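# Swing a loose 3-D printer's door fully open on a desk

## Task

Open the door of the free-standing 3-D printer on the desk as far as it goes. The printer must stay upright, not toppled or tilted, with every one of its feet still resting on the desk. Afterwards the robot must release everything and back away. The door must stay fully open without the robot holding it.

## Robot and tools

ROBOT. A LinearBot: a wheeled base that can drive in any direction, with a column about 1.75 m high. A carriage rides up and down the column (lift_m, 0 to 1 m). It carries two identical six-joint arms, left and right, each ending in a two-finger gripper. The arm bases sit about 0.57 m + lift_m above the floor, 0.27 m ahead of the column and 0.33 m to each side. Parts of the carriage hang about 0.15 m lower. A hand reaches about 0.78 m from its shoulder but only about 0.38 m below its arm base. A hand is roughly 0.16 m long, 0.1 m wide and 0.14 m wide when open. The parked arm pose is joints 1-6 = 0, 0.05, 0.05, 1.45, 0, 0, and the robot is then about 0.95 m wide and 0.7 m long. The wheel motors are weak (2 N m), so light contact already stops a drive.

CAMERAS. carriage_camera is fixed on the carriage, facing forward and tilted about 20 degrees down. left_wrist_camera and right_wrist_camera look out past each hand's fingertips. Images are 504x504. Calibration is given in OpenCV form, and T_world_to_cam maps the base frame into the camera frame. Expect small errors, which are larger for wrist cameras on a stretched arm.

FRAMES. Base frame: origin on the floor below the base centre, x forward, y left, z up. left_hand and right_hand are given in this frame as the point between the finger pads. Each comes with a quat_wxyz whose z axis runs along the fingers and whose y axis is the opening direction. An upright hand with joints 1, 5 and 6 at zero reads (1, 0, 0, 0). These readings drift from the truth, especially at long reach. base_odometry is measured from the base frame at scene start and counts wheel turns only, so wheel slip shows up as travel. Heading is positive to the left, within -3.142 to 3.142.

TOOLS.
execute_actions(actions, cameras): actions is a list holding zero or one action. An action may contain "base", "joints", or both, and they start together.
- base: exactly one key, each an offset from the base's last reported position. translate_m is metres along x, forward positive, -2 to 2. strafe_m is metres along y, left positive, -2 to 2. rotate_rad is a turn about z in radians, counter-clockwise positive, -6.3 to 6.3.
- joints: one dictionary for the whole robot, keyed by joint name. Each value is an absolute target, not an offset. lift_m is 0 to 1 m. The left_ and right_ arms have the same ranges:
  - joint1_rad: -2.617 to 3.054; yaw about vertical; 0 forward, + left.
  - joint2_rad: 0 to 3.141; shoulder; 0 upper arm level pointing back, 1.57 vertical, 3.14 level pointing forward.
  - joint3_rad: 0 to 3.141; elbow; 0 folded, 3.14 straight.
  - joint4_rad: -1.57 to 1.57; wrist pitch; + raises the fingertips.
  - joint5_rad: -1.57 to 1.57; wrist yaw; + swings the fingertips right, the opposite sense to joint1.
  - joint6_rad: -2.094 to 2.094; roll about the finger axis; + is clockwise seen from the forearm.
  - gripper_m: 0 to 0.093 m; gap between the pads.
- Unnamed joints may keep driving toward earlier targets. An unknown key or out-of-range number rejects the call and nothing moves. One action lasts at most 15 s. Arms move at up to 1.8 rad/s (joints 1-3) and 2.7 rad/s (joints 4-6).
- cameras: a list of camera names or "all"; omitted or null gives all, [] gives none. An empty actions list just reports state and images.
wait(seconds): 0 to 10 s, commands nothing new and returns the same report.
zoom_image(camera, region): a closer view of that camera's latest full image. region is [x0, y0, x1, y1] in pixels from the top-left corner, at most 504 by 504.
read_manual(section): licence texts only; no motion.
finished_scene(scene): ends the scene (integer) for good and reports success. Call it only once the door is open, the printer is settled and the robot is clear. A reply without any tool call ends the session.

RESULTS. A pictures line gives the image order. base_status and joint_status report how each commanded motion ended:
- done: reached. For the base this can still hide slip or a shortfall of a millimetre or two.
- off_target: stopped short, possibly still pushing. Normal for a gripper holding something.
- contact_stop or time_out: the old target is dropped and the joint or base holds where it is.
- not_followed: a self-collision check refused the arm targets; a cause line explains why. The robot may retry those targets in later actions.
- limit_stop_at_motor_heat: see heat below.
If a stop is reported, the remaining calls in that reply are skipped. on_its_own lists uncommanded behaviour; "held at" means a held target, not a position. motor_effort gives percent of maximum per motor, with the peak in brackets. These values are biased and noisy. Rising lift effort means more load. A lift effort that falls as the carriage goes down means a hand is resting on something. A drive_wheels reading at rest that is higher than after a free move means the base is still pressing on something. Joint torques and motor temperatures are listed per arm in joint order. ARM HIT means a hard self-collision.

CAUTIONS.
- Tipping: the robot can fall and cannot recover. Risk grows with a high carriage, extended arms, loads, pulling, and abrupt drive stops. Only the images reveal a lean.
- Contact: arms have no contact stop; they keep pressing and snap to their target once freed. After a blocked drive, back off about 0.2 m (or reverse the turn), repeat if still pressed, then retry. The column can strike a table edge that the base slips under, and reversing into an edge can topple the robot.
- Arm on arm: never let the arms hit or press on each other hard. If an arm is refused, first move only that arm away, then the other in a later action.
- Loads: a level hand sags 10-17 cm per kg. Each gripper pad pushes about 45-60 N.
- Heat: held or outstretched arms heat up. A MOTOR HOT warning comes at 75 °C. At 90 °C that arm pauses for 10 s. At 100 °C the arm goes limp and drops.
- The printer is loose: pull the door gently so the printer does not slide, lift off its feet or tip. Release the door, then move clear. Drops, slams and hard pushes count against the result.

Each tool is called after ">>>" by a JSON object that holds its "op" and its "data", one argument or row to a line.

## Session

>>> {"op": "execute_actions", "data": {
  "actions": [],
  "cameras": ["carriage_camera"]
}}

Scene clock: 0.00 s.
Joint torques (N m, as the arm reports them, + toward a larger angle): no reading
Motor temperatures (°C, as the motors report them): left_arm=[22 23 24 23 21 23] | right_arm=[24 25 25 23 22 22]
base_odometry: x=+0.000 y=+0.000 heading=+0.000 (m, m, rad; odometry frame)
base_status: not commanded
joint_positions: lift_m=+0.300 left_joint1_rad=+0.019 left_joint2_rad=+0.040 left_joint3_rad=+0.028 left_joint4_rad=+1.465 left_joint5_rad=+0.000 left_joint6_rad=+0.019 left_gripper_m=+0.094 right_joint1_rad=+0.000 right_joint2_rad=+0.061 right_joint3_rad=+0.071 right_joint4_rad=+1.442 right_joint5_rad=-0.014 right_joint6_rad=-0.023 right_gripper_m=+0.094
joint_status: not commanded
motor_effort: lift_m=+32 drive_wheels=+5 (%)
left_hand: x=+0.3094 y=+0.3291 z=+1.2716 quat_wxyz=(+0.998, +0.000, +0.059, +0.019) (m; base frame)
right_hand: x=+0.3087 y=-0.3262 z=+1.2824 quat_wxyz=(+0.998, -0.008, +0.059, -0.011) (m; base frame)
pictures: carriage_camera
camera_calibration (this result's frames):
carriage_camera: T_world_to_cam=[[0.0593889, -0.994326, -0.0882491, 0.0966197], [-0.3241, 0.0644094, -0.943828, 1.24407], [0.944157, 0.0846545, -0.318436, 0.238995], [0, 0, 0, 1]] pos_world=[0.171818, -0.00429053, 1.25882]
Images, in order (width x height): carriage_camera 504x504.

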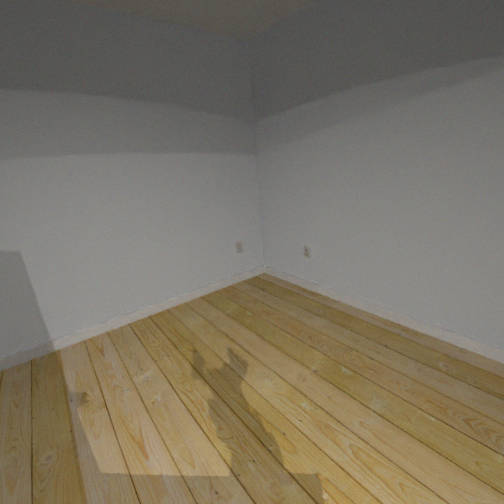

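>>> {"op": "execute_actions", "data": {
  "actions": [
    {"base": {"rotate_rad": 1.4}}
  ],
  "cameras": ["carriage_camera"]
}}

Scene clock: 3.43 s.
Joint torques (N m, as the arm reports them, + toward a larger angle): left_arm=[-0.16  3.34  5.99 -0.2   0.01 -0.11] | right_arm=[-0.63  3.44  6.9  -0.13 -0.02  0.02]
Motor temperatures (°C, as the motors report them): left_arm=[22 23 24 23 21 23] | right_arm=[24 25 26 23 22 22]
base_odometry: x=+0.000 y=+0.000 heading=+1.399 (m, m, rad; odometry frame)
base_status: done
joint_positions: lift_m=+0.300 left_joint1_rad=+0.019 left_joint2_rad=+0.040 left_joint3_rad=+0.028 left_joint4_rad=+1.465 left_joint5_rad=+0.000 left_joint6_rad=+0.019 left_gripper_m=+0.094 right_joint1_rad=+0.000 right_joint2_rad=+0.061 right_joint3_rad=+0.071 right_joint4_rad=+1.441 right_joint5_rad=-0.014 right_joint6_rad=-0.023 right_gripper_m=+0.094
joint_status: not commanded
motor_effort: lift_m=+30(31) drive_wheels=+18(42) (%)
left_hand: x=+0.3094 y=+0.3291 z=+1.2716 quat_wxyz=(+0.998, +0.000, +0.059, +0.019) (m; base frame)
right_hand: x=+0.3089 y=-0.3262 z=+1.2823 quat_wxyz=(+0.998, -0.008, +0.060, -0.011) (m; base frame)
pictures: carriage_camera
camera_calibration (this result's frames):
carriage_camera: T_world_to_cam=[[0.0593889, -0.994326, -0.0882491, 0.0966197], [-0.3241, 0.0644094, -0.943828, 1.24407], [0.944157, 0.0846545, -0.318436, 0.238995], [0, 0, 0, 1]] pos_world=[0.171818, -0.00429053, 1.25882]
Images, in order (width x height): carriage_camera 504x504.

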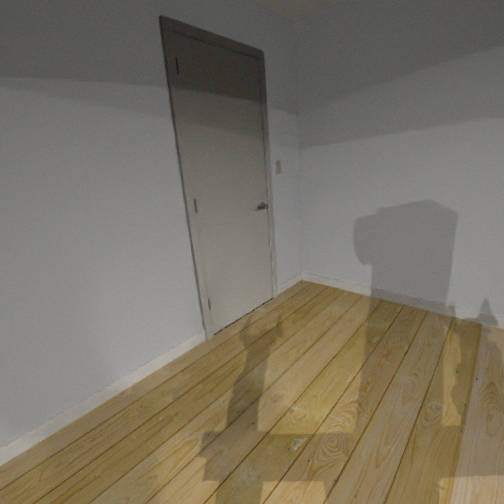

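>>> {"op": "execute_actions", "data": {
  "actions": [
    {"base": {"rotate_rad": 1.6}}
  ],
  "cameras": ["carriage_camera"]
}}

Scene clock: 6.87 s.
Joint torques (N m, as the arm reports them, + toward a larger angle): left_arm=[-0.12  3.44  5.94 -0.23  0.02 -0.11] | right_arm=[-0.69  3.34  6.77 -0.12 -0.01  0.01]
Motor temperatures (°C, as the motors report them): left_arm=[22 23 25 23 21 23] | right_arm=[24 25 26 23 22 22]
base_odometry: x=+0.000 y=+0.000 heading=+2.997 (m, m, rad; odometry frame)
base_status: done
joint_positions: lift_m=+0.300 left_joint1_rad=+0.019 left_joint2_rad=+0.040 left_joint3_rad=+0.028 left_joint4_rad=+1.465 left_joint5_rad=+0.000 left_joint6_rad=+0.019 left_gripper_m=+0.094 right_joint1_rad=+0.000 right_joint2_rad=+0.061 right_joint3_rad=+0.071 right_joint4_rad=+1.441 right_joint5_rad=-0.014 right_joint6_rad=-0.023 right_gripper_m=+0.094
joint_status: not commanded
motor_effort: lift_m=+30(31) drive_wheels=+18(47) (%)
left_hand: x=+0.3094 y=+0.3291 z=+1.2716 quat_wxyz=(+0.998, +0.000, +0.059, +0.019) (m; base frame)
right_hand: x=+0.3090 y=-0.3262 z=+1.2823 quat_wxyz=(+0.998, -0.008, +0.060, -0.011) (m; base frame)
pictures: carriage_camera
camera_calibration (this result's frames):
carriage_camera: T_world_to_cam=[[0.0593889, -0.994326, -0.0882491, 0.0966197], [-0.3241, 0.0644094, -0.943828, 1.24407], [0.944157, 0.0846545, -0.318436, 0.238995], [0, 0, 0, 1]] pos_world=[0.171818, -0.00429053, 1.25882]
Images, in order (width x height): carriage_camera 504x504.

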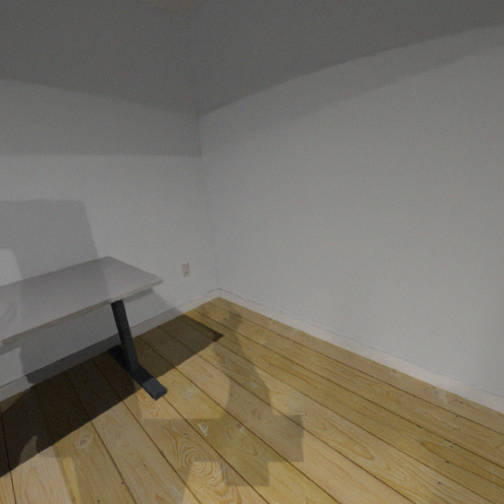

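>>> {"op": "execute_actions", "data": {
  "actions": [
    {"base": {"rotate_rad": 1.0}}
  ],
  "cameras": ["carriage_camera"]
}}

Scene clock: 9.80 s.
Joint torques (N m, as the arm reports them, + toward a larger angle): left_arm=[-0.16  3.3   5.95 -0.18  0.02 -0.12] | right_arm=[-0.66  3.36  7.03 -0.16 -0.01  0.03]
Motor temperatures (°C, as the motors report them): left_arm=[22 23 25 23 21 23] | right_arm=[24 25 26 23 22 22]
base_odometry: x=+0.000 y=+0.000 heading=-2.288 (m, m, rad; odometry frame)
base_status: done
joint_positions: lift_m=+0.300 left_joint1_rad=+0.019 left_joint2_rad=+0.040 left_joint3_rad=+0.028 left_joint4_rad=+1.465 left_joint5_rad=+0.000 left_joint6_rad=+0.019 left_gripper_m=+0.094 right_joint1_rad=+0.000 right_joint2_rad=+0.061 right_joint3_rad=+0.071 right_joint4_rad=+1.441 right_joint5_rad=-0.014 right_joint6_rad=-0.023 right_gripper_m=+0.094
joint_status: not commanded
motor_effort: lift_m=+31(31) drive_wheels=+17(44) (%)
left_hand: x=+0.3094 y=+0.3291 z=+1.2716 quat_wxyz=(+0.998, +0.000, +0.059, +0.019) (m; base frame)
right_hand: x=+0.3090 y=-0.3262 z=+1.2823 quat_wxyz=(+0.998, -0.008, +0.060, -0.011) (m; base frame)
pictures: carriage_camera
camera_calibration (this result's frames):
carriage_camera: T_world_to_cam=[[0.0593889, -0.994326, -0.0882491, 0.0966197], [-0.3241, 0.0644094, -0.943828, 1.24407], [0.944157, 0.0846545, -0.318436, 0.238995], [0, 0, 0, 1]] pos_world=[0.171818, -0.00429053, 1.25882]
Images, in order (width x height): carriage_camera 504x504.

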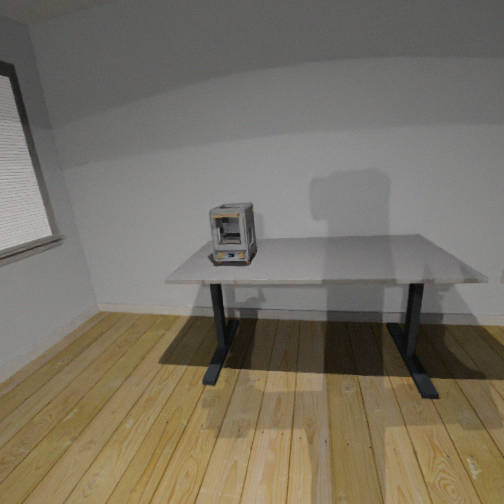

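>>> {"op": "zoom_image", "data": {
  "camera": "carriage_camera",
  "region": [180, 185, 290, 295]
}}

Region (180, 185, 290, 295) of carriage_camera's 504x504 image, scaled by 4.582, with more detail than that image has.

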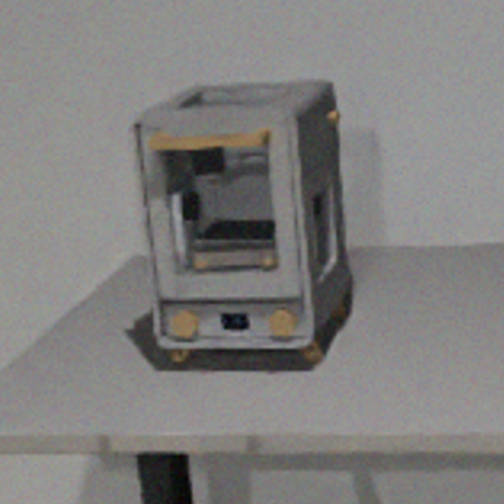

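>>> {"op": "execute_actions", "data": {
  "actions": [
    {"base": {"rotate_rad": -0.125}}
  ],
  "cameras": []
}}

>>> {"op": "execute_actions", "data": {
  "actions": [
    {"base": {"strafe_m": 0.6}}
  ],
  "cameras": []
}}

>>> {"op": "execute_actions", "data": {
  "actions": [
    {"base": {"translate_m": 0.82}}
  ],
  "cameras": ["carriage_camera"]
}}

Scene clock: 17.10 s.
Joint torques (N m, as the arm reports them, + toward a larger angle): left_arm=[-0.16  3.39  5.92 -0.22  0.02 -0.11] | right_arm=[-0.62  3.33  6.87 -0.16 -0.02  0.01]
Motor temperatures (°C, as the motors report them): left_arm=[22 23 25 23 21 23] | right_arm=[24 25 27 23 22 22]
base_odometry: x=+0.000 y=+0.000 heading=-2.411 (m, m, rad; odometry frame)
base_status: done
joint_positions: lift_m=+0.300 left_joint1_rad=+0.019 left_joint2_rad=+0.040 left_joint3_rad=+0.028 left_joint4_rad=+1.465 left_joint5_rad=+0.000 left_joint6_rad=+0.019 left_gripper_m=+0.094 right_joint1_rad=+0.000 right_joint2_rad=+0.061 right_joint3_rad=+0.071 right_joint4_rad=+1.441 right_joint5_rad=-0.014 right_joint6_rad=-0.023 right_gripper_m=+0.094
joint_status: not commanded
motor_effort: lift_m=+31(31) drive_wheels=-16(35) (%)
left_hand: x=+0.3094 y=+0.3291 z=+1.2716 quat_wxyz=(+0.998, +0.000, +0.059, +0.019) (m; base frame)
right_hand: x=+0.3091 y=-0.3262 z=+1.2823 quat_wxyz=(+0.998, -0.008, +0.060, -0.011) (m; base frame)
pictures: none
No camera images: the call's "cameras" was empty. Leave "cameras" out to get every camera's image.

Scene clock: 20.57 s.
Joint torques (N m, as the arm reports them, + toward a larger angle): left_arm=[-0.22  3.45  5.88 -0.23  0.   -0.11] | right_arm=[-0.54  3.29  6.83 -0.13 -0.04  0.02]
Motor temperatures (°C, as the motors report them): left_arm=[22 23 25 23 21 23] | right_arm=[24 25 27 23 22 22]
base_odometry: x=+0.401 y=-0.446 heading=-2.410 (m, m, rad; odometry frame)
base_status: done
joint_positions: lift_m=+0.300 left_joint1_rad=+0.019 left_joint2_rad=+0.040 left_joint3_rad=+0.028 left_joint4_rad=+1.465 left_joint5_rad=+0.000 left_joint6_rad=+0.019 left_gripper_m=+0.094 right_joint1_rad=+0.000 right_joint2_rad=+0.061 right_joint3_rad=+0.071 right_joint4_rad=+1.441 right_joint5_rad=-0.014 right_joint6_rad=-0.023 right_gripper_m=+0.094
joint_status: not commanded
motor_effort: lift_m=+32(31) drive_wheels=-11(42) (%)
left_hand: x=+0.3094 y=+0.3291 z=+1.2716 quat_wxyz=(+0.998, +0.000, +0.059, +0.019) (m; base frame)
right_hand: x=+0.3091 y=-0.3262 z=+1.2823 quat_wxyz=(+0.998, -0.008, +0.060, -0.011) (m; base frame)
pictures: none
No camera images: the call's "cameras" was empty. Leave "cameras" out to get every camera's image.

Scene clock: 24.57 s.
Joint torques (N m, as the arm reports them, + toward a larger angle): left_arm=[-0.16  3.36  5.76 -0.24  0.02 -0.11] | right_arm=[-0.63  3.13  6.97 -0.19 -0.03  0.02]
Motor temperatures (°C, as the motors report them): left_arm=[22 23 26 23 21 23] | right_arm=[24 26 27 23 22 22]
base_odometry: x=-0.209 y=-0.995 heading=-2.410 (m, m, rad; odometry frame)
base_status: done
joint_positions: lift_m=+0.300 left_joint1_rad=+0.019 left_joint2_rad=+0.040 left_joint3_rad=+0.028 left_joint4_rad=+1.466 left_joint5_rad=+0.000 left_joint6_rad=+0.019 left_gripper_m=+0.094 right_joint1_rad=+0.000 right_joint2_rad=+0.061 right_joint3_rad=+0.071 right_joint4_rad=+1.442 right_joint5_rad=-0.014 right_joint6_rad=-0.023 right_gripper_m=+0.094
joint_status: not commanded
motor_effort: lift_m=+31(30) drive_wheels=-6(37) (%)
left_hand: x=+0.3090 y=+0.3291 z=+1.2716 quat_wxyz=(+0.998, +0.000, +0.058, +0.019) (m; base frame)
right_hand: x=+0.3088 y=-0.3262 z=+1.2823 quat_wxyz=(+0.998, -0.008, +0.060, -0.011) (m; base frame)
pictures: carriage_camera
camera_calibration (this result's frames):
carriage_camera: T_world_to_cam=[[0.0593889, -0.994326, -0.0882491, 0.0966197], [-0.3241, 0.0644094, -0.943828, 1.24407], [0.944157, 0.0846545, -0.318436, 0.238995], [0, 0, 0, 1]] pos_world=[0.171818, -0.00429053, 1.25882]
Images, in order (width x height): carriage_camera 504x504.

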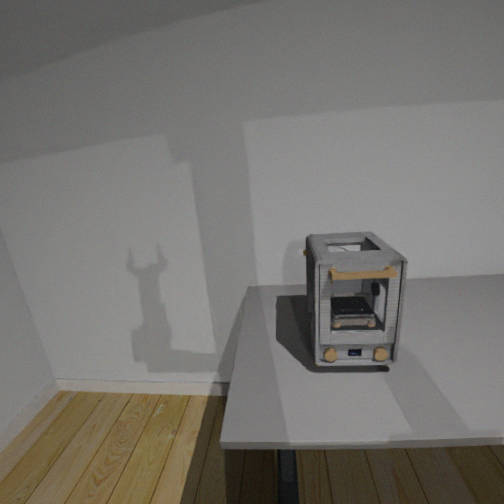

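>>> {"op": "zoom_image", "data": {
  "camera": "carriage_camera",
  "region": [280, 220, 440, 380]
}}

Region (280, 220, 440, 380) of carriage_camera's 504x504 image, scaled by 3.150, with more detail than that image has.

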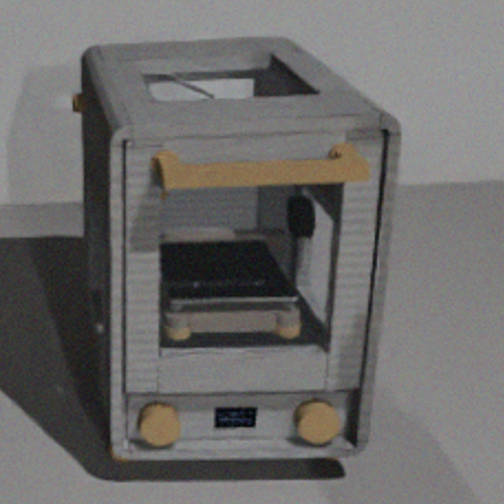

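>>> {"op": "execute_actions", "data": {
  "actions": [
    {"base": {"strafe_m": -0.08}, "joints": {"lift_m": 0.264, "right_joint1_rad": 0.817, "right_joint2_rad": 1.53, "right_joint3_rad": 0.515, "right_joint4_rad": 1.01, "right_joint5_rad": 0.822, "right_joint6_rad": 1.57, "right_gripper_m": 0.09, "left_joint1_rad": -0.65, "left_joint2_rad": 2.165, "left_joint3_rad": 2.045, "left_joint4_rad": -0.25, "left_joint5_rad": 0, "left_joint6_rad": 0, "left_gripper_m": 0.0}}
  ],
  "cameras": []
}}

>>> {"op": "execute_actions", "data": {
  "actions": [
    {"base": {"translate_m": 0.04}}
  ]
}}

Scene clock: 32.50 s.
Joint torques (N m, as the arm reports them, + toward a larger angle): left_arm=[ -0.56 -12.51   8.91   2.08   0.03  -0.16] | right_arm=[-0.21 -5.26  7.59  2.1   0.12  0.03]
Motor temperatures (°C, as the motors report them): left_arm=[22 24 26 23 21 23] | right_arm=[24 26 28 23 22 22]
base_odometry: x=-0.263 y=-0.935 heading=-2.409 (m, m, rad; odometry frame)
base_status: done
joint_positions: lift_m=+0.264 left_joint1_rad=-0.644 left_joint2_rad=+2.170 left_joint3_rad=+2.028 left_joint4_rad=-0.244 left_joint5_rad=+0.000 left_joint6_rad=+0.005 left_gripper_m=+0.001 right_joint1_rad=+0.813 right_joint2_rad=+1.524 right_joint3_rad=+0.509 right_joint4_rad=+1.010 right_joint5_rad=+0.811 right_joint6_rad=+1.565 right_gripper_m=+0.090
joint_status: all done
motor_effort: lift_m=+29(30) drive_wheels=-4(39) (%)
left_hand: x=+0.7964 y=-0.0605 z=+1.0737 quat_wxyz=(+0.530, +0.265, +0.786, -0.176) (m; base frame)
right_hand: x=+0.6304 y=-0.1378 z=+1.0097 quat_wxyz=(+0.501, +0.498, +0.504, +0.498) (m; base frame)
pictures: none
No camera images: the call's "cameras" was empty. Leave "cameras" out to get every camera's image.

Scene clock: 33.67 s.
Joint torques (N m, as the arm reports them, + toward a larger angle): left_arm=[ -0.55 -12.48   9.12   2.01   0.02  -0.15] | right_arm=[-0.41 -5.33  7.56  2.06  0.08 -0.01]
Motor temperatures (°C, as the motors report them): left_arm=[22 24 27 24 21 23] | right_arm=[24 26 28 23 22 22]
base_odometry: x=-0.293 y=-0.962 heading=-2.410 (m, m, rad; odometry frame)
base_status: done
joint_positions: lift_m=+0.264 left_joint1_rad=-0.644 left_joint2_rad=+2.170 left_joint3_rad=+2.028 left_joint4_rad=-0.245 left_joint5_rad=+0.000 left_joint6_rad=+0.005 left_gripper_m=+0.001 right_joint1_rad=+0.813 right_joint2_rad=+1.524 right_joint3_rad=+0.509 right_joint4_rad=+1.011 right_joint5_rad=+0.811 right_joint6_rad=+1.565 right_gripper_m=+0.090
joint_status: not commanded
motor_effort: lift_m=+29(30) drive_wheels=-8(28) (%)
left_hand: x=+0.7963 y=-0.0605 z=+1.0735 quat_wxyz=(+0.530, +0.265, +0.786, -0.175) (m; base frame)
right_hand: x=+0.6304 y=-0.1379 z=+1.0097 quat_wxyz=(+0.501, +0.498, +0.503, +0.498) (m; base frame)
pictures: carriage_camera, left_wrist_camera, right_wrist_camera
camera_calibration (this result's frames):
carriage_camera: T_world_to_cam=[[0.0593889, -0.994326, -0.0882491, 0.0934092], [-0.3241, 0.0644094, -0.943828, 1.20974], [0.944157, 0.0846545, -0.318436, 0.22741], [0, 0, 0, 1]] pos_world=[0.171818, -0.00429053, 1.22244]
left_wrist_camera: T_world_to_cam=[[-0.592543, -0.799765, -0.0962717, 0.533217], [-0.637136, 0.538437, -0.551492, 1.13479], [0.4929, -0.265444, -0.828606, 0.608342], [0, 0, 0, 1]] pos_world=[0.739116, -0.0230833, 1.18124]
right_wrist_camera: T_world_to_cam=[[-0.0716817, 0.0281898, -0.997029, 1.05771], [-0.553662, 0.830334, 0.0632824, 0.400625], [0.829651, 0.556553, -0.0439121, -0.2834], [0, 0, 0, 1]] pos_world=[0.532752, -0.204742, 1.01677]
Images, in order (width x height): carriage_camera 504x504, left_wrist_camera 504x504, right_wrist_camera 504x504.

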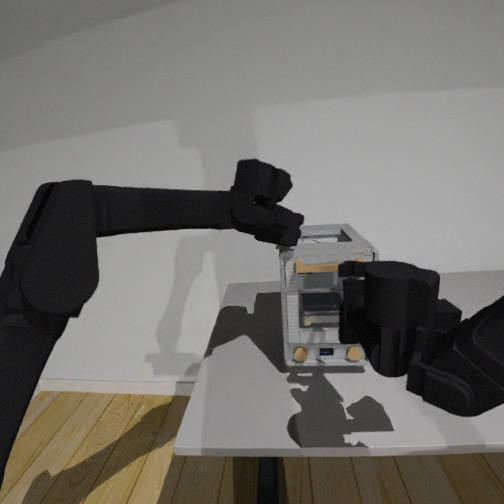

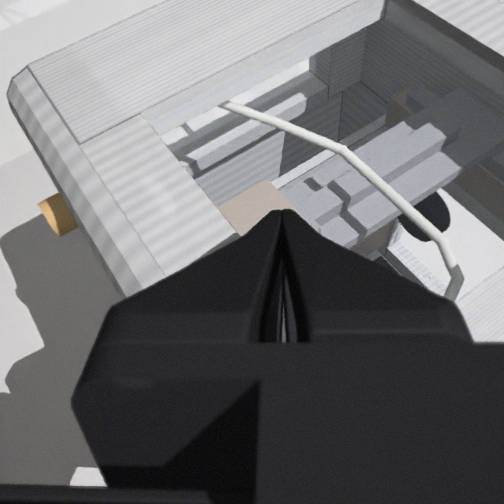

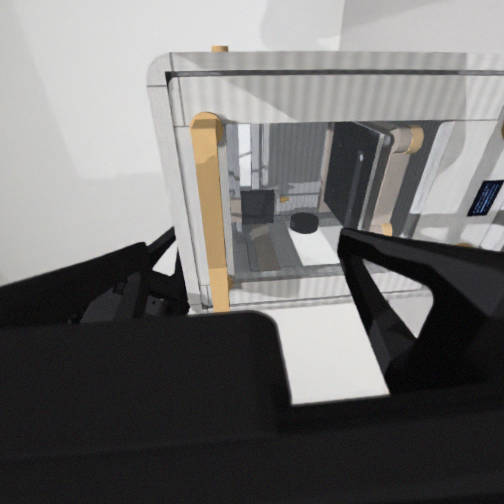

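>>> {"op": "execute_actions", "data": {
  "actions": [
    {"joints": {"right_joint3_rad": 0.6, "right_joint4_rad": 0.93, "left_joint1_rad": -0.66, "left_joint2_rad": 2.08, "left_joint3_rad": 1.735, "left_joint4_rad": -0.055}}
  ],
  "cameras": []
}}

>>> {"op": "execute_actions", "data": {
  "actions": [
    {"joints": {"right_joint1_rad": 0.64, "right_joint2_rad": 1.725, "right_joint3_rad": 0.795, "right_joint4_rad": 0.928, "right_joint5_rad": 0.635}}
  ]
}}

Scene clock: 38.43 s.
Joint torques (N m, as the arm reports them, + toward a larger angle): left_arm=[-0.59 -9.93  5.35  1.79  0.02 -0.12] | right_arm=[-0.41 -5.43  8.51  1.99  0.05 -0.04]
Motor temperatures (°C, as the motors report them): left_arm=[22 26 27 25 21 23] | right_arm=[24 26 28 24 22 22]
base_odometry: x=-0.292 y=-0.962 heading=-2.410 (m, m, rad; odometry frame)
base_status: not commanded
joint_positions: lift_m=+0.264 left_joint1_rad=-0.651 left_joint2_rad=+2.061 left_joint3_rad=+1.772 left_joint4_rad=-0.014 left_joint5_rad=+0.002 left_joint6_rad=-0.002 left_gripper_m=+0.001 right_joint1_rad=+0.813 right_joint2_rad=+1.524 right_joint3_rad=+0.589 right_joint4_rad=+0.938 right_joint5_rad=+0.812 right_joint6_rad=+1.565 right_gripper_m=+0.090
joint_status: left_joint4_rad off_target (ended at -0.014, target -0.055); the others done
motor_effort: lift_m=+30(29) drive_wheels=-6(9) (%)
left_hand: x=+0.7802 y=-0.0541 z=+1.0708 quat_wxyz=(+0.561, +0.257, +0.763, -0.191) (m; base frame)
right_hand: x=+0.6397 y=-0.1283 z=+1.0261 quat_wxyz=(+0.501, +0.498, +0.501, +0.500) (m; base frame)
pictures: none
No camera images: the call's "cameras" was empty. Leave "cameras" out to get every camera's image.

Scene clock: 39.23 s.
Joint torques (N m, as the arm reports them, + toward a larger angle): left_arm=[-0.83 -9.91  5.21  1.74  0.01 -0.11] | right_arm=[-0.46 -7.21  9.13  2.1  -0.14  0.  ]
Motor temperatures (°C, as the motors report them): left_arm=[22 26 27 25 21 23] | right_arm=[24 26 28 24 22 22]
base_odometry: x=-0.292 y=-0.962 heading=-2.410 (m, m, rad; odometry frame)
base_status: not commanded
joint_positions: lift_m=+0.264 left_joint1_rad=-0.651 left_joint2_rad=+2.061 left_joint3_rad=+1.772 left_joint4_rad=-0.013 left_joint5_rad=+0.002 left_joint6_rad=-0.002 left_gripper_m=+0.001 right_joint1_rad=+0.638 right_joint2_rad=+1.715 right_joint3_rad=+0.777 right_joint4_rad=+0.936 right_joint5_rad=+0.648 right_joint6_rad=+1.565 right_gripper_m=+0.090
joint_status: all done
motor_effort: lift_m=+28(29) drive_wheels=-6(7) (%)
left_hand: x=+0.7802 y=-0.0541 z=+1.0710 quat_wxyz=(+0.561, +0.257, +0.763, -0.191) (m; base frame)
right_hand: x=+0.7117 y=-0.1364 z=+1.0219 quat_wxyz=(+0.504, +0.501, +0.500, +0.495) (m; base frame)
pictures: carriage_camera, left_wrist_camera, right_wrist_camera
camera_calibration (this result's frames):
carriage_camera: T_world_to_cam=[[0.0593889, -0.994326, -0.0882491, 0.0934092], [-0.3241, 0.0644094, -0.943828, 1.20974], [0.944157, 0.0846545, -0.318436, 0.22741], [0, 0, 0, 1]] pos_world=[0.171818, -0.00429053, 1.22244]
left_wrist_camera: T_world_to_cam=[[-0.59146, -0.801477, -0.088373, 0.519117], [-0.596698, 0.508766, -0.620572, 1.16058], [0.542335, -0.314311, -0.779154, 0.521693], [0, 0, 0, 1]] pos_world=[0.716619, -0.0104293, 1.17258]
right_wrist_camera: T_world_to_cam=[[-0.0702839, 0.0306622, -0.997056, 1.07494], [-0.544191, 0.83651, 0.0640857, 0.436863], [0.836012, 0.547093, -0.0421071, -0.358797], [0, 0, 0, 1]] pos_world=[0.613247, -0.202106, 1.02867]
Images, in order (width x height): carriage_camera 504x504, left_wrist_camera 504x504, right_wrist_camera 504x504.

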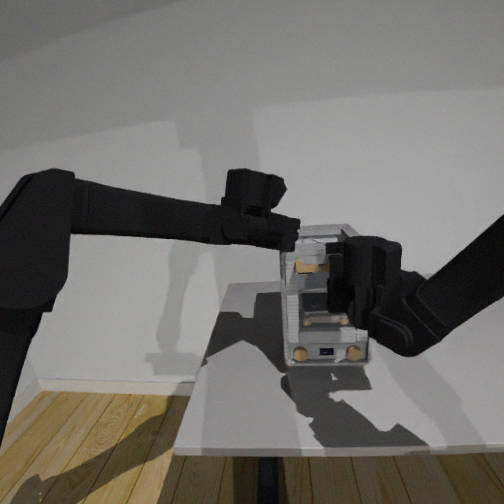

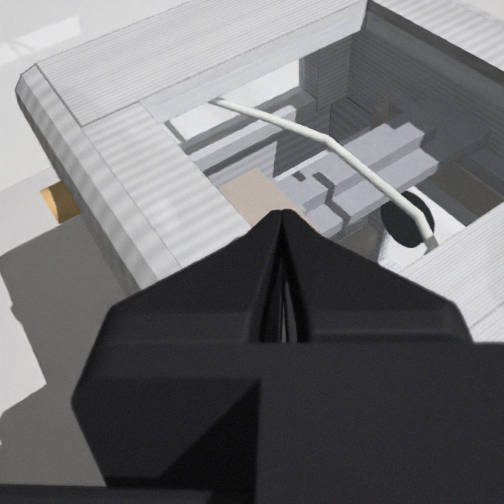

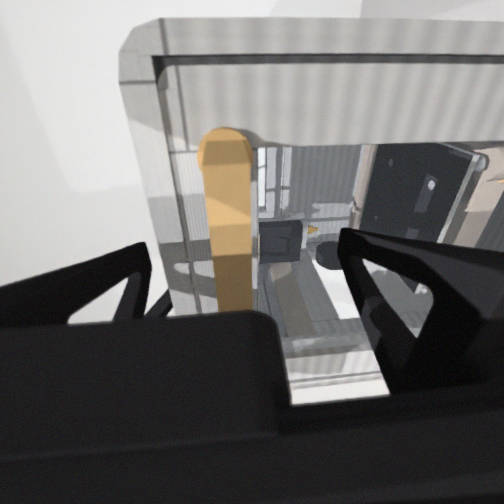

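>>> {"op": "execute_actions", "data": {
  "actions": [
    {"joints": {"right_gripper_m": 0.0, "right_joint3_rad": 0.815, "right_joint4_rad": 0.915}}
  ],
  "cameras": ["right_wrist_camera"]
}}

Scene clock: 40.60 s.
Joint torques (N m, as the arm reports them, + toward a larger angle): left_arm=[ -0.77 -10.01   5.41   1.74   0.01  -0.1 ] | right_arm=[-1.13 -6.28  9.04  1.89 -0.34 -0.03]
Motor temperatures (°C, as the motors report them): left_arm=[22 27 27 25 21 23] | right_arm=[24 26 29 25 22 22]
base_odometry: x=-0.292 y=-0.962 heading=-2.410 (m, m, rad; odometry frame)
base_status: not commanded
joint_positions: lift_m=+0.264 left_joint1_rad=-0.651 left_joint2_rad=+2.061 left_joint3_rad=+1.770 left_joint4_rad=-0.011 left_joint5_rad=+0.001 left_joint6_rad=-0.002 left_gripper_m=+0.001 right_joint1_rad=+0.645 right_joint2_rad=+1.702 right_joint3_rad=+0.799 right_joint4_rad=+0.939 right_joint5_rad=+0.661 right_joint6_rad=+1.569 right_gripper_m=+0.041
joint_status: right_gripper_m off_target (ended at +0.041, target +0.000); the others done
motor_effort: lift_m=+30(30) drive_wheels=+7(7) (%)
left_hand: x=+0.7803 y=-0.0541 z=+1.0707 quat_wxyz=(+0.562, +0.257, +0.763, -0.191) (m; base frame)
right_hand: x=+0.7120 y=-0.1345 z=+1.0375 quat_wxyz=(+0.506, +0.502, +0.484, +0.508) (m; base frame)
pictures: right_wrist_camera
camera_calibration (this result's frames):
right_wrist_camera: T_world_to_cam=[[-0.039002, 0.0578517, -0.997563, 1.07244], [-0.540879, 0.838203, 0.0697568, 0.426405], [0.840196, 0.542281, -0.00140083, -0.40529], [0, 0, 0, 1]] pos_world=[0.612983, -0.199676, 1.03952]
Images, in order (width x height): right_wrist_camera 504x504.

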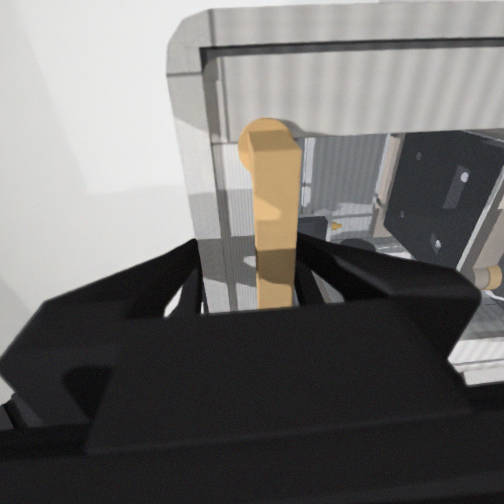

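>>> {"op": "execute_actions", "data": {
  "actions": [
    {"joints": {"right_gripper_m": 0.075}}
  ],
  "cameras": []
}}

>>> {"op": "execute_actions", "data": {
  "actions": [
    {"joints": {"right_joint1_rad": 0.686, "right_joint2_rad": 1.652, "right_joint3_rad": 0.722, "right_joint4_rad": 0.925, "right_joint5_rad": 0.69}}
  ],
  "cameras": []
}}

>>> {"op": "execute_actions", "data": {
  "actions": [
    {"joints": {"right_gripper_m": 0.0}}
  ],
  "cameras": ["right_wrist_camera", "carriage_camera"]
}}

Scene clock: 42.60 s.
Joint torques (N m, as the arm reports them, + toward a larger angle): left_arm=[-0.7  -9.99  5.42  1.72  0.02 -0.1 ] | right_arm=[-1.5  -6.17  9.16  1.79 -0.26 -0.02]
Motor temperatures (°C, as the motors report them): left_arm=[22 27 27 26 21 23] | right_arm=[24 26 29 25 22 22]
base_odometry: x=-0.292 y=-0.962 heading=-2.410 (m, m, rad; odometry frame)
base_status: not commanded
joint_positions: lift_m=+0.264 left_joint1_rad=-0.651 left_joint2_rad=+2.061 left_joint3_rad=+1.770 left_joint4_rad=-0.009 left_joint5_rad=+0.001 left_joint6_rad=-0.002 left_gripper_m=+0.001 right_joint1_rad=+0.650 right_joint2_rad=+1.702 right_joint3_rad=+0.799 right_joint4_rad=+0.948 right_joint5_rad=+0.657 right_joint6_rad=+1.569 right_gripper_m=+0.075
joint_status: all done
motor_effort: lift_m=+31(29) drive_wheels=+9(7) (%)
left_hand: x=+0.7804 y=-0.0542 z=+1.0711 quat_wxyz=(+0.562, +0.257, +0.763, -0.191) (m; base frame)
right_hand: x=+0.7110 y=-0.1319 z=+1.0394 quat_wxyz=(+0.504, +0.499, +0.483, +0.513) (m; base frame)
pictures: none
No camera images: the call's "cameras" was empty. Leave "cameras" out to get every camera's image.

Scene clock: 43.27 s.
Joint torques (N m, as the arm reports them, + toward a larger angle): left_arm=[ -0.82 -10.07   5.41   1.74   0.01  -0.1 ] | right_arm=[-0.45 -7.94  6.17  2.03  0.01 -0.04]
Motor temperatures (°C, as the motors report them): left_arm=[22 27 27 26 21 23] | right_arm=[24 26 29 25 22 22]
base_odometry: x=-0.292 y=-0.962 heading=-2.410 (m, m, rad; odometry frame)
base_status: not commanded
joint_positions: lift_m=+0.264 left_joint1_rad=-0.652 left_joint2_rad=+2.061 left_joint3_rad=+1.770 left_joint4_rad=-0.009 left_joint5_rad=+0.001 left_joint6_rad=-0.002 left_gripper_m=+0.001 right_joint1_rad=+0.685 right_joint2_rad=+1.660 right_joint3_rad=+0.739 right_joint4_rad=+0.938 right_joint5_rad=+0.686 right_joint6_rad=+1.569 right_gripper_m=+0.075
joint_status: all done
motor_effort: lift_m=+29(30) drive_wheels=+9(8) (%)
left_hand: x=+0.7802 y=-0.0544 z=+1.0711 quat_wxyz=(+0.562, +0.257, +0.763, -0.191) (m; base frame)
right_hand: x=+0.6934 y=-0.1304 z=+1.0308 quat_wxyz=(+0.501, +0.499, +0.495, +0.505) (m; base frame)
pictures: none
No camera images: the call's "cameras" was empty. Leave "cameras" out to get every camera's image.

Scene clock: 43.93 s.
Joint torques (N m, as the arm reports them, + toward a larger angle): left_arm=[-0.73 -9.97  5.43  1.72 -0.01 -0.09] | right_arm=[-0.46 -7.86  6.13  2.12 -0.02 -0.05]
Motor temperatures (°C, as the motors report them): left_arm=[22 28 27 26 21 23] | right_arm=[24 27 29 25 22 22]
base_odometry: x=-0.292 y=-0.962 heading=-2.410 (m, m, rad; odometry frame)
base_status: not commanded
joint_positions: lift_m=+0.264 left_joint1_rad=-0.652 left_joint2_rad=+2.061 left_joint3_rad=+1.770 left_joint4_rad=-0.009 left_joint5_rad=+0.001 left_joint6_rad=-0.002 left_gripper_m=+0.001 right_joint1_rad=+0.685 right_joint2_rad=+1.660 right_joint3_rad=+0.738 right_joint4_rad=+0.927 right_joint5_rad=+0.685 right_joint6_rad=+1.574 right_gripper_m=+0.012
joint_status: right_gripper_m off_target (ended at +0.012, target +0.000)
motor_effort: lift_m=+30(29) drive_wheels=+8(8) (%)
left_hand: x=+0.7803 y=-0.0544 z=+1.0713 quat_wxyz=(+0.562, +0.257, +0.762, -0.191) (m; base frame)
right_hand: x=+0.6932 y=-0.1304 z=+1.0282 quat_wxyz=(+0.499, +0.501, +0.497, +0.502) (m; base frame)
pictures: carriage_camera, right_wrist_camera
camera_calibration (this result's frames):
carriage_camera: T_world_to_cam=[[0.0593889, -0.994326, -0.0882491, 0.0934092], [-0.3241, 0.0644094, -0.943828, 1.20974], [0.944157, 0.0846545, -0.318436, 0.22741], [0, 0, 0, 1]] pos_world=[0.171818, -0.00429053, 1.22244]
right_wrist_camera: T_world_to_cam=[[-0.0648933, 0.0436734, -0.996936, 1.0776], [-0.551903, 0.830766, 0.0723188, 0.417558], [0.831379, 0.554905, -0.0298077, -0.354784], [0, 0, 0, 1]] pos_world=[0.595341, -0.197084, 1.03352]
Images, in order (width x height): carriage_camera 504x504, right_wrist_camera 504x504.

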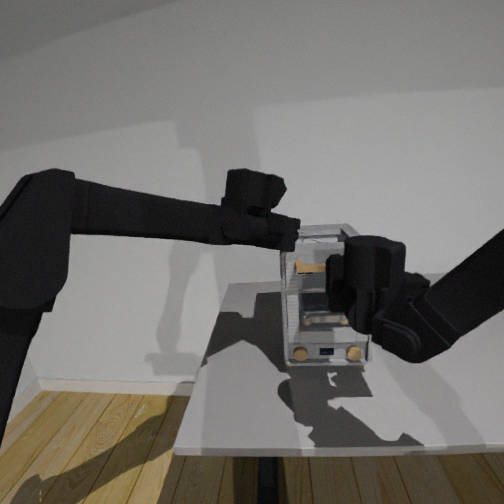

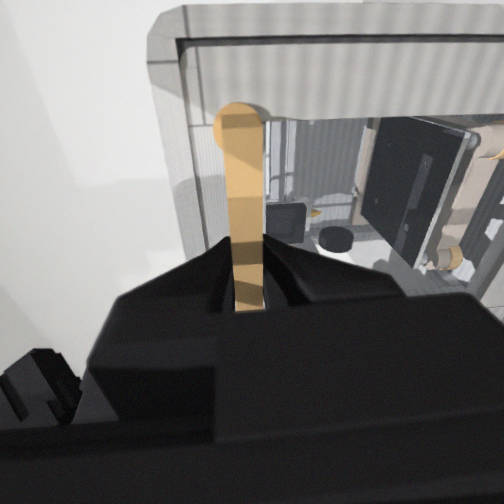

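>>> {"op": "execute_actions", "data": {
  "actions": [
    {"joints": {"right_joint1_rad": 0.755, "right_joint2_rad": 1.69, "right_joint3_rad": 0.61, "right_joint4_rad": 1.165, "right_joint5_rad": 0.755, "right_joint6_rad": 1.51}}
  ],
  "cameras": ["carriage_camera"]
}}

>>> {"op": "execute_actions", "data": {
  "actions": [
    {"joints": {"right_joint1_rad": 0.83, "right_joint2_rad": 1.72, "right_joint3_rad": 0.49, "right_joint4_rad": 1.40, "right_joint5_rad": 0.82, "right_joint6_rad": 1.445}}
  ],
  "cameras": ["carriage_camera", "right_wrist_camera"]
}}

Scene clock: 47.50 s.
Joint torques (N m, as the arm reports them, + toward a larger angle): left_arm=[ -0.57 -10.04   5.64   1.73   0.    -0.1 ] | right_arm=[ 1.55 -6.76  3.95  2.39  0.15 -0.07]
Motor temperatures (°C, as the motors report them): left_arm=[22 28 27 26 21 23] | right_arm=[24 27 29 26 22 22]
base_odometry: x=-0.293 y=-0.962 heading=-2.410 (m, m, rad; odometry frame)
base_status: not commanded
joint_positions: lift_m=+0.264 left_joint1_rad=-0.655 left_joint2_rad=+2.061 left_joint3_rad=+1.767 left_joint4_rad=-0.007 left_joint5_rad=+0.001 left_joint6_rad=-0.002 left_gripper_m=+0.001 right_joint1_rad=+0.731 right_joint2_rad=+1.686 right_joint3_rad=+0.643 right_joint4_rad=+1.141 right_joint5_rad=+0.733 right_joint6_rad=+1.513 right_gripper_m=+0.012
joint_status: right_joint1_rad off_target (ended at +0.731, target +0.755); right_joint5_rad off_target (ended at +0.733, target +0.755); the others done
motor_effort: lift_m=+30(30) drive_wheels=-7(9) (%)
left_hand: x=+0.7790 y=-0.0558 z=+1.0701 quat_wxyz=(+0.562, +0.258, +0.762, -0.192) (m; base frame)
right_hand: x=+0.6729 y=-0.1297 z=+1.0242 quat_wxyz=(+0.517, +0.485, +0.478, +0.519) (m; base frame)
pictures: carriage_camera
camera_calibration (this result's frames):
carriage_camera: T_world_to_cam=[[0.0593889, -0.994326, -0.0882491, 0.0934092], [-0.3241, 0.0644094, -0.943828, 1.20974], [0.944157, 0.0846545, -0.318436, 0.22741], [0, 0, 0, 1]] pos_world=[0.171818, -0.00429053, 1.22244]
Images, in order (width x height): carriage_camera 504x504.

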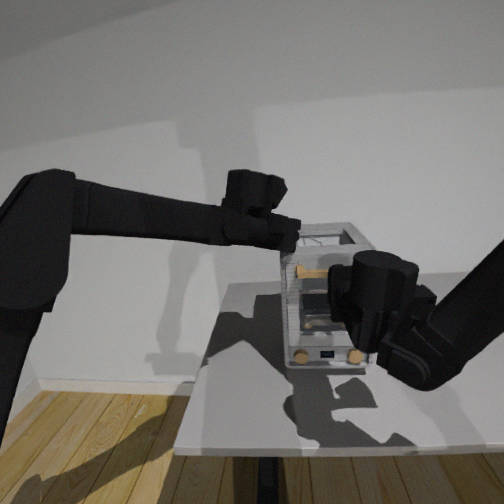

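Scene clock: 48.33 s.
Joint torques (N m, as the arm reports them, + toward a larger angle): left_arm=[ -0.41 -10.06   5.67   1.54  -0.02  -0.1 ] | right_arm=[ 1.64 -5.76  3.11  2.27  0.08  0.  ]
Motor temperatures (°C, as the motors report them): left_arm=[22 28 27 26 21 23] | right_arm=[25 27 29 26 22 22]
base_odometry: x=-0.293 y=-0.962 heading=-2.410 (m, m, rad; odometry frame)
base_status: not commanded
joint_positions: lift_m=+0.264 left_joint1_rad=-0.656 left_joint2_rad=+2.061 left_joint3_rad=+1.767 left_joint4_rad=+0.011 left_joint5_rad=+0.005 left_joint6_rad=-0.002 left_gripper_m=+0.001 right_joint1_rad=+0.805 right_joint2_rad=+1.710 right_joint3_rad=+0.524 right_joint4_rad=+1.378 right_joint5_rad=+0.801 right_joint6_rad=+1.441 right_gripper_m=+0.012
joint_status: right_joint1_rad off_target (ended at +0.805, target +0.830); the others done
motor_effort: lift_m=+29(29) drive_wheels=-10(10) (%)
left_hand: x=+0.7790 y=-0.0578 z=+1.0742 quat_wxyz=(+0.568, +0.258, +0.757, -0.196) (m; base frame)
right_hand: x=+0.6409 y=-0.1298 z=+1.0173 quat_wxyz=(+0.531, +0.469, +0.462, +0.533) (m; base frame)
pictures: carriage_camera, right_wrist_camera
camera_calibration (this result's frames):
carriage_camera: T_world_to_cam=[[0.0593889, -0.994326, -0.0882491, 0.0934092], [-0.3241, 0.0644094, -0.943828, 1.20974], [0.944157, 0.0846545, -0.318436, 0.22741], [0, 0, 0, 1]] pos_world=[0.171818, -0.00429053, 1.22244]
right_wrist_camera: T_world_to_cam=[[0.0649406, 0.045755, -0.99684, 0.980277], [-0.553263, 0.833004, 0.00219174, 0.461446], [0.830471, 0.551372, 0.0794103, -0.422921], [0, 0, 0, 1]] pos_world=[0.542865, -0.196052, 1.00975]
Images, in order (width x height): carriage_camera 504x504, right_wrist_camera 504x504.

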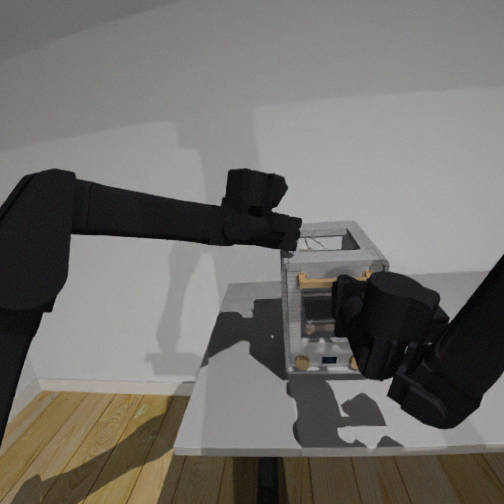

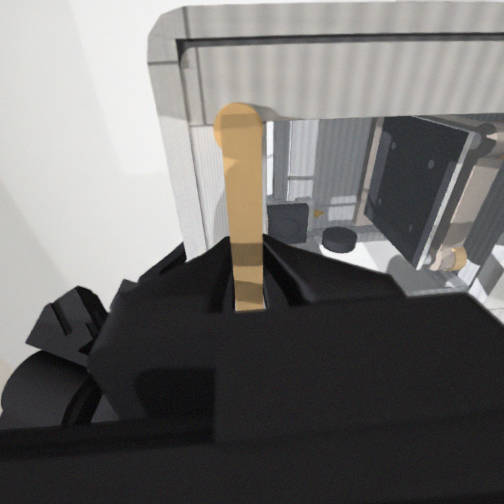

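>>> {"op": "execute_actions", "data": {
  "actions": [
    {"joints": {"right_joint1_rad": 0.71, "right_joint2_rad": 1.625, "right_joint3_rad": 0.69, "right_joint4_rad": 0.93, "right_joint5_rad": 0.715, "right_joint6_rad": 1.57, "left_joint2_rad": 1.82, "left_joint3_rad": 0.79, "left_joint4_rad": 1.03, "left_joint6_rad": -1.57}}
  ],
  "cameras": []
}}

>>> {"op": "execute_actions", "data": {
  "actions": [
    {"joints": {"left_joint1_rad": -0.965, "left_joint5_rad": -0.618}}
  ]
}}

Scene clock: 67.30 s.
Joint torques (N m, as the arm reports them, + toward a larger angle): left_arm=[-0.5  -7.86  5.59  2.31  0.01 -0.1 ] | right_arm=[-0.86 -6.48  9.46  1.64  0.04  0.  ]
Motor temperatures (°C, as the motors report them): left_arm=[22 31 27 27 21 23] | right_arm=[25 28 28 27 22 22]
base_odometry: x=-0.292 y=-0.962 heading=-2.410 (m, m, rad; odometry frame)
base_status: not commanded
joint_positions: lift_m=+0.264 left_joint1_rad=-0.656 left_joint2_rad=+1.818 left_joint3_rad=+0.800 left_joint4_rad=+1.011 left_joint5_rad=+0.001 left_joint6_rad=-1.563 left_gripper_m=+0.001 right_joint1_rad=+0.711 right_joint2_rad=+1.621 right_joint3_rad=+0.668 right_joint4_rad=+0.977 right_joint5_rad=+0.707 right_joint6_rad=+1.566 right_gripper_m=+0.012
joint_status: right_joint4_rad off_target (ended at +0.977, target +0.930); the others done
motor_effort: lift_m=+30(29) drive_wheels=+7(10) (%)
left_hand: x=+0.6827 y=+0.0171 z=+1.0008 quat_wxyz=(+0.313, -0.310, +0.638, -0.631) (m; base frame)
right_hand: x=+0.6762 y=-0.1334 z=+1.0268 quat_wxyz=(+0.501, +0.497, +0.494, +0.508) (m; base frame)
pictures: none
No camera images: the call's "cameras" was empty. Leave "cameras" out to get every camera's image.

Scene clock: 68.50 s.
Joint torques (N m, as the arm reports them, + toward a larger angle): left_arm=[ 0.03 -7.66  5.46  2.1  -0.09 -0.11] | right_arm=[-0.63 -6.53  9.29  1.61  0.06 -0.03]
Motor temperatures (°C, as the motors report them): left_arm=[22 31 27 28 21 23] | right_arm=[25 28 28 27 22 22]
base_odometry: x=-0.292 y=-0.962 heading=-2.410 (m, m, rad; odometry frame)
base_status: not commanded
joint_positions: lift_m=+0.264 left_joint1_rad=-0.968 left_joint2_rad=+1.818 left_joint3_rad=+0.800 left_joint4_rad=+1.011 left_joint5_rad=-0.608 left_joint6_rad=-1.563 left_gripper_m=+0.001 right_joint1_rad=+0.711 right_joint2_rad=+1.621 right_joint3_rad=+0.668 right_joint4_rad=+0.977 right_joint5_rad=+0.707 right_joint6_rad=+1.566 right_gripper_m=+0.012
joint_status: all done
motor_effort: lift_m=+29(29) drive_wheels=+7(9) (%)
left_hand: x=+0.6313 y=-0.0107 z=+1.0011 quat_wxyz=(+0.405, -0.400, +0.585, -0.578) (m; base frame)
right_hand: x=+0.6762 y=-0.1334 z=+1.0268 quat_wxyz=(+0.501, +0.497, +0.494, +0.508) (m; base frame)
pictures: carriage_camera, left_wrist_camera, right_wrist_camera
camera_calibration (this result's frames):
carriage_camera: T_world_to_cam=[[0.0593889, -0.994326, -0.0882491, 0.0934092], [-0.3241, 0.0644094, -0.943828, 1.20974], [0.944157, 0.0846545, -0.318436, 0.22741], [0, 0, 0, 1]] pos_world=[0.171818, -0.00429053, 1.22244]
left_wrist_camera: T_world_to_cam=[[0.0116362, -0.104217, 0.994487, -0.997671], [-0.818224, -0.572683, -0.0504402, 0.563723], [0.574782, -0.813125, -0.0919364, -0.152179], [0, 0, 0, 1]] pos_world=[0.56033, 0.0951199, 1.00661]
right_wrist_camera: T_world_to_cam=[[-0.0510032, 0.0476408, -0.997562, 1.06705], [-0.55662, 0.827979, 0.0680008, 0.417996], [0.8292, 0.558731, -0.0157117, -0.351525], [0, 0, 0, 1]] pos_world=[0.578573, -0.200519, 1.0305]
Images, in order (width x height): carriage_camera 504x504, left_wrist_camera 504x504, right_wrist_camera 504x504.

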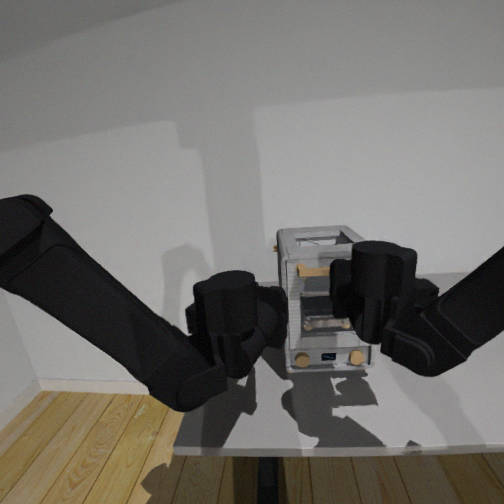

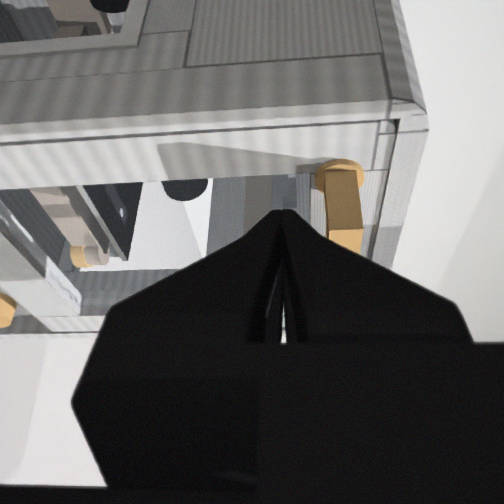

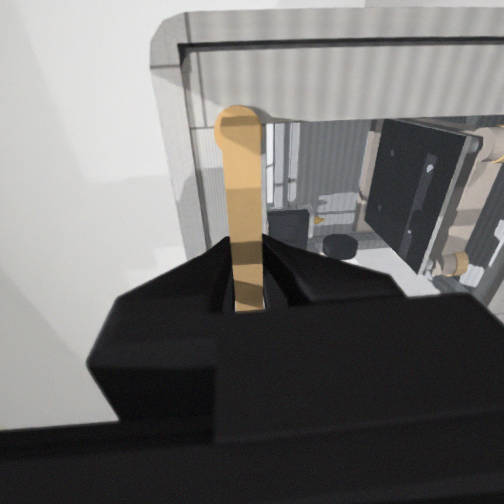

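>>> {"op": "execute_actions", "data": {
  "actions": [
    {"joints": {"left_joint1_rad": -0.93, "left_joint2_rad": 2.06, "left_joint3_rad": 0.93, "left_joint4_rad": 1.15, "left_joint5_rad": -0.69, "left_joint6_rad": 0.0}}
  ],
  "cameras": ["carriage_camera", "left_wrist_camera"]
}}

Scene clock: 78.10 s.
Joint torques (N m, as the arm reports them, + toward a larger angle): left_arm=[-0.02 -9.63  6.15  2.01 -0.07 -0.05] | right_arm=[-0.7  -6.47  9.41  1.64  0.04 -0.03]
Motor temperatures (°C, as the motors report them): left_arm=[22 31 28 29 21 23] | right_arm=[25 28 30 27 22 22]
base_odometry: x=-0.292 y=-0.962 heading=-2.410 (m, m, rad; odometry frame)
base_status: not commanded
joint_positions: lift_m=+0.264 left_joint1_rad=-0.932 left_joint2_rad=+2.064 left_joint3_rad=+0.923 left_joint4_rad=+1.143 left_joint5_rad=-0.682 left_joint6_rad=-0.008 left_gripper_m=+0.001 right_joint1_rad=+0.711 right_joint2_rad=+1.621 right_joint3_rad=+0.668 right_joint4_rad=+0.977 right_joint5_rad=+0.707 right_joint6_rad=+1.567 right_gripper_m=+0.012
joint_status: all done
motor_effort: lift_m=+29(29) drive_wheels=+8(9) (%)
left_hand: x=+0.6692 y=-0.0157 z=+0.9586 quat_wxyz=(+0.702, +0.085, +0.701, -0.092) (m; base frame)
right_hand: x=+0.6762 y=-0.1334 z=+1.0268 quat_wxyz=(+0.501, +0.497, +0.494, +0.508) (m; base frame)
pictures: carriage_camera, left_wrist_camera
camera_calibration (this result's frames):
carriage_camera: T_world_to_cam=[[0.0593889, -0.994326, -0.0882491, 0.0934092], [-0.3241, 0.0644094, -0.943828, 1.20974], [0.944157, 0.0846545, -0.318436, 0.22741], [0, 0, 0, 1]] pos_world=[0.171818, -0.00429053, 1.22244]
left_wrist_camera: T_world_to_cam=[[-0.20554, -0.975951, -0.0726131, 0.198205], [-0.535598, 0.174278, -0.826294, 1.156], [0.819077, -0.130945, -0.558539, 0.112601], [0, 0, 0, 1]] pos_world=[0.56766, 0.00671836, 1.03248]
Images, in order (width x height): carriage_camera 504x504, left_wrist_camera 504x504.

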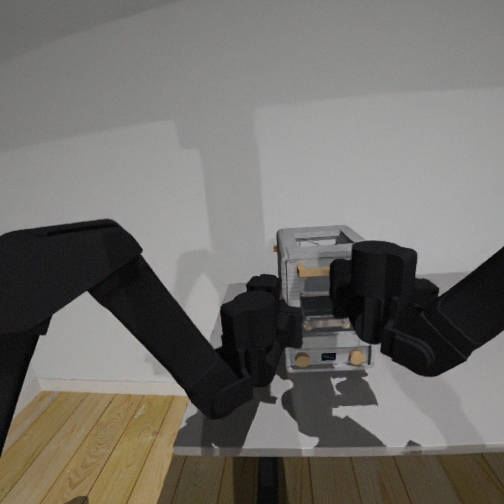

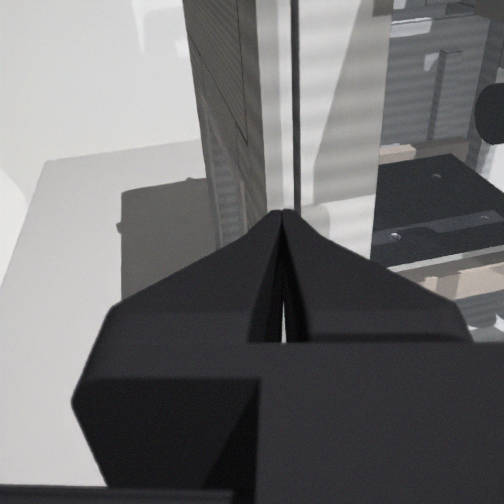

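>>> {"op": "execute_actions", "data": {
  "actions": [
    {"joints": {"left_joint1_rad": -0.878, "left_joint2_rad": 2.116, "left_joint3_rad": 1.035, "left_joint4_rad": 1.095, "left_joint5_rad": -0.635}}
  ],
  "cameras": ["carriage_camera", "left_wrist_camera"]
}}

Scene clock: 80.07 s.
Joint torques (N m, as the arm reports them, + toward a larger angle): left_arm=[ 1.02 -9.08  8.39  1.86  0.12 -0.06] | right_arm=[-0.59 -6.76  8.54  1.82  0.04 -0.04]
Motor temperatures (°C, as the motors report them): left_arm=[22 31 28 29 21 23] | right_arm=[25 28 30 27 22 22]
base_odometry: x=-0.292 y=-0.962 heading=-2.410 (m, m, rad; odometry frame)
base_status: not commanded
joint_positions: lift_m=+0.264 left_joint1_rad=-0.895 left_joint2_rad=+2.105 left_joint3_rad=+0.998 left_joint4_rad=+1.102 left_joint5_rad=-0.647 left_joint6_rad=-0.007 left_gripper_m=+0.001 right_joint1_rad=+0.710 right_joint2_rad=+1.622 right_joint3_rad=+0.678 right_joint4_rad=+0.960 right_joint5_rad=+0.704 right_joint6_rad=+1.571 right_gripper_m=+0.012
joint_status: all done
motor_effort: lift_m=+29(29) drive_wheels=+8(9) (%)
left_hand: x=+0.6904 y=-0.0191 z=+0.9573 quat_wxyz=(+0.700, +0.086, +0.703, -0.089) (m; base frame)
right_hand: x=+0.6778 y=-0.1320 z=+1.0272 quat_wxyz=(+0.499, +0.498, +0.496, +0.507) (m; base frame)
pictures: carriage_camera, left_wrist_camera
camera_calibration (this result's frames):
carriage_camera: T_world_to_cam=[[0.0593889, -0.994326, -0.0882491, 0.0934092], [-0.3241, 0.0644094, -0.943828, 1.20974], [0.944157, 0.0846545, -0.318436, 0.22741], [0, 0, 0, 1]] pos_world=[0.171818, -0.00429053, 1.22244]
left_wrist_camera: T_world_to_cam=[[-0.202872, -0.976141, -0.07741, 0.201917], [-0.539544, 0.177404, -0.823056, 1.16658], [0.817151, -0.125209, -0.562661, 0.0993983], [0, 0, 0, 1]] pos_world=[0.58916, 0.00259033, 1.03172]
Images, in order (width x height): carriage_camera 504x504, left_wrist_camera 504x504.

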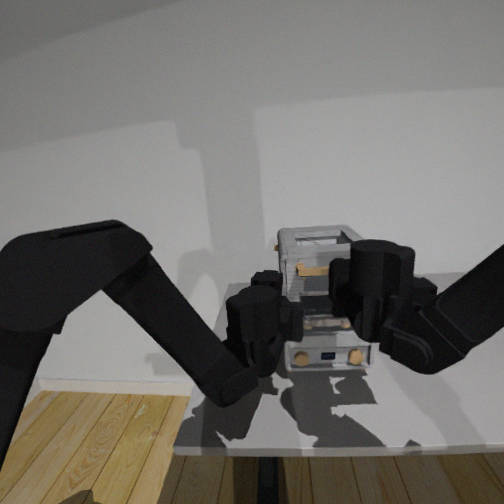

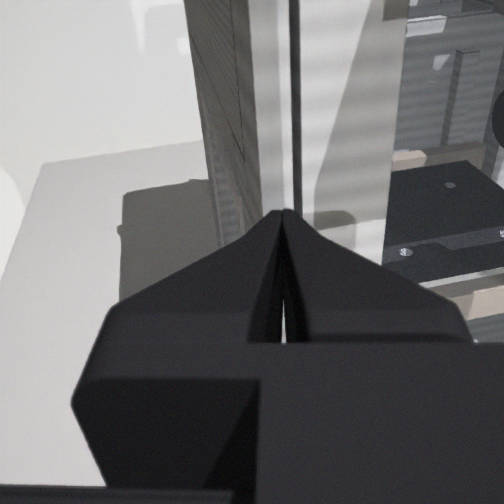

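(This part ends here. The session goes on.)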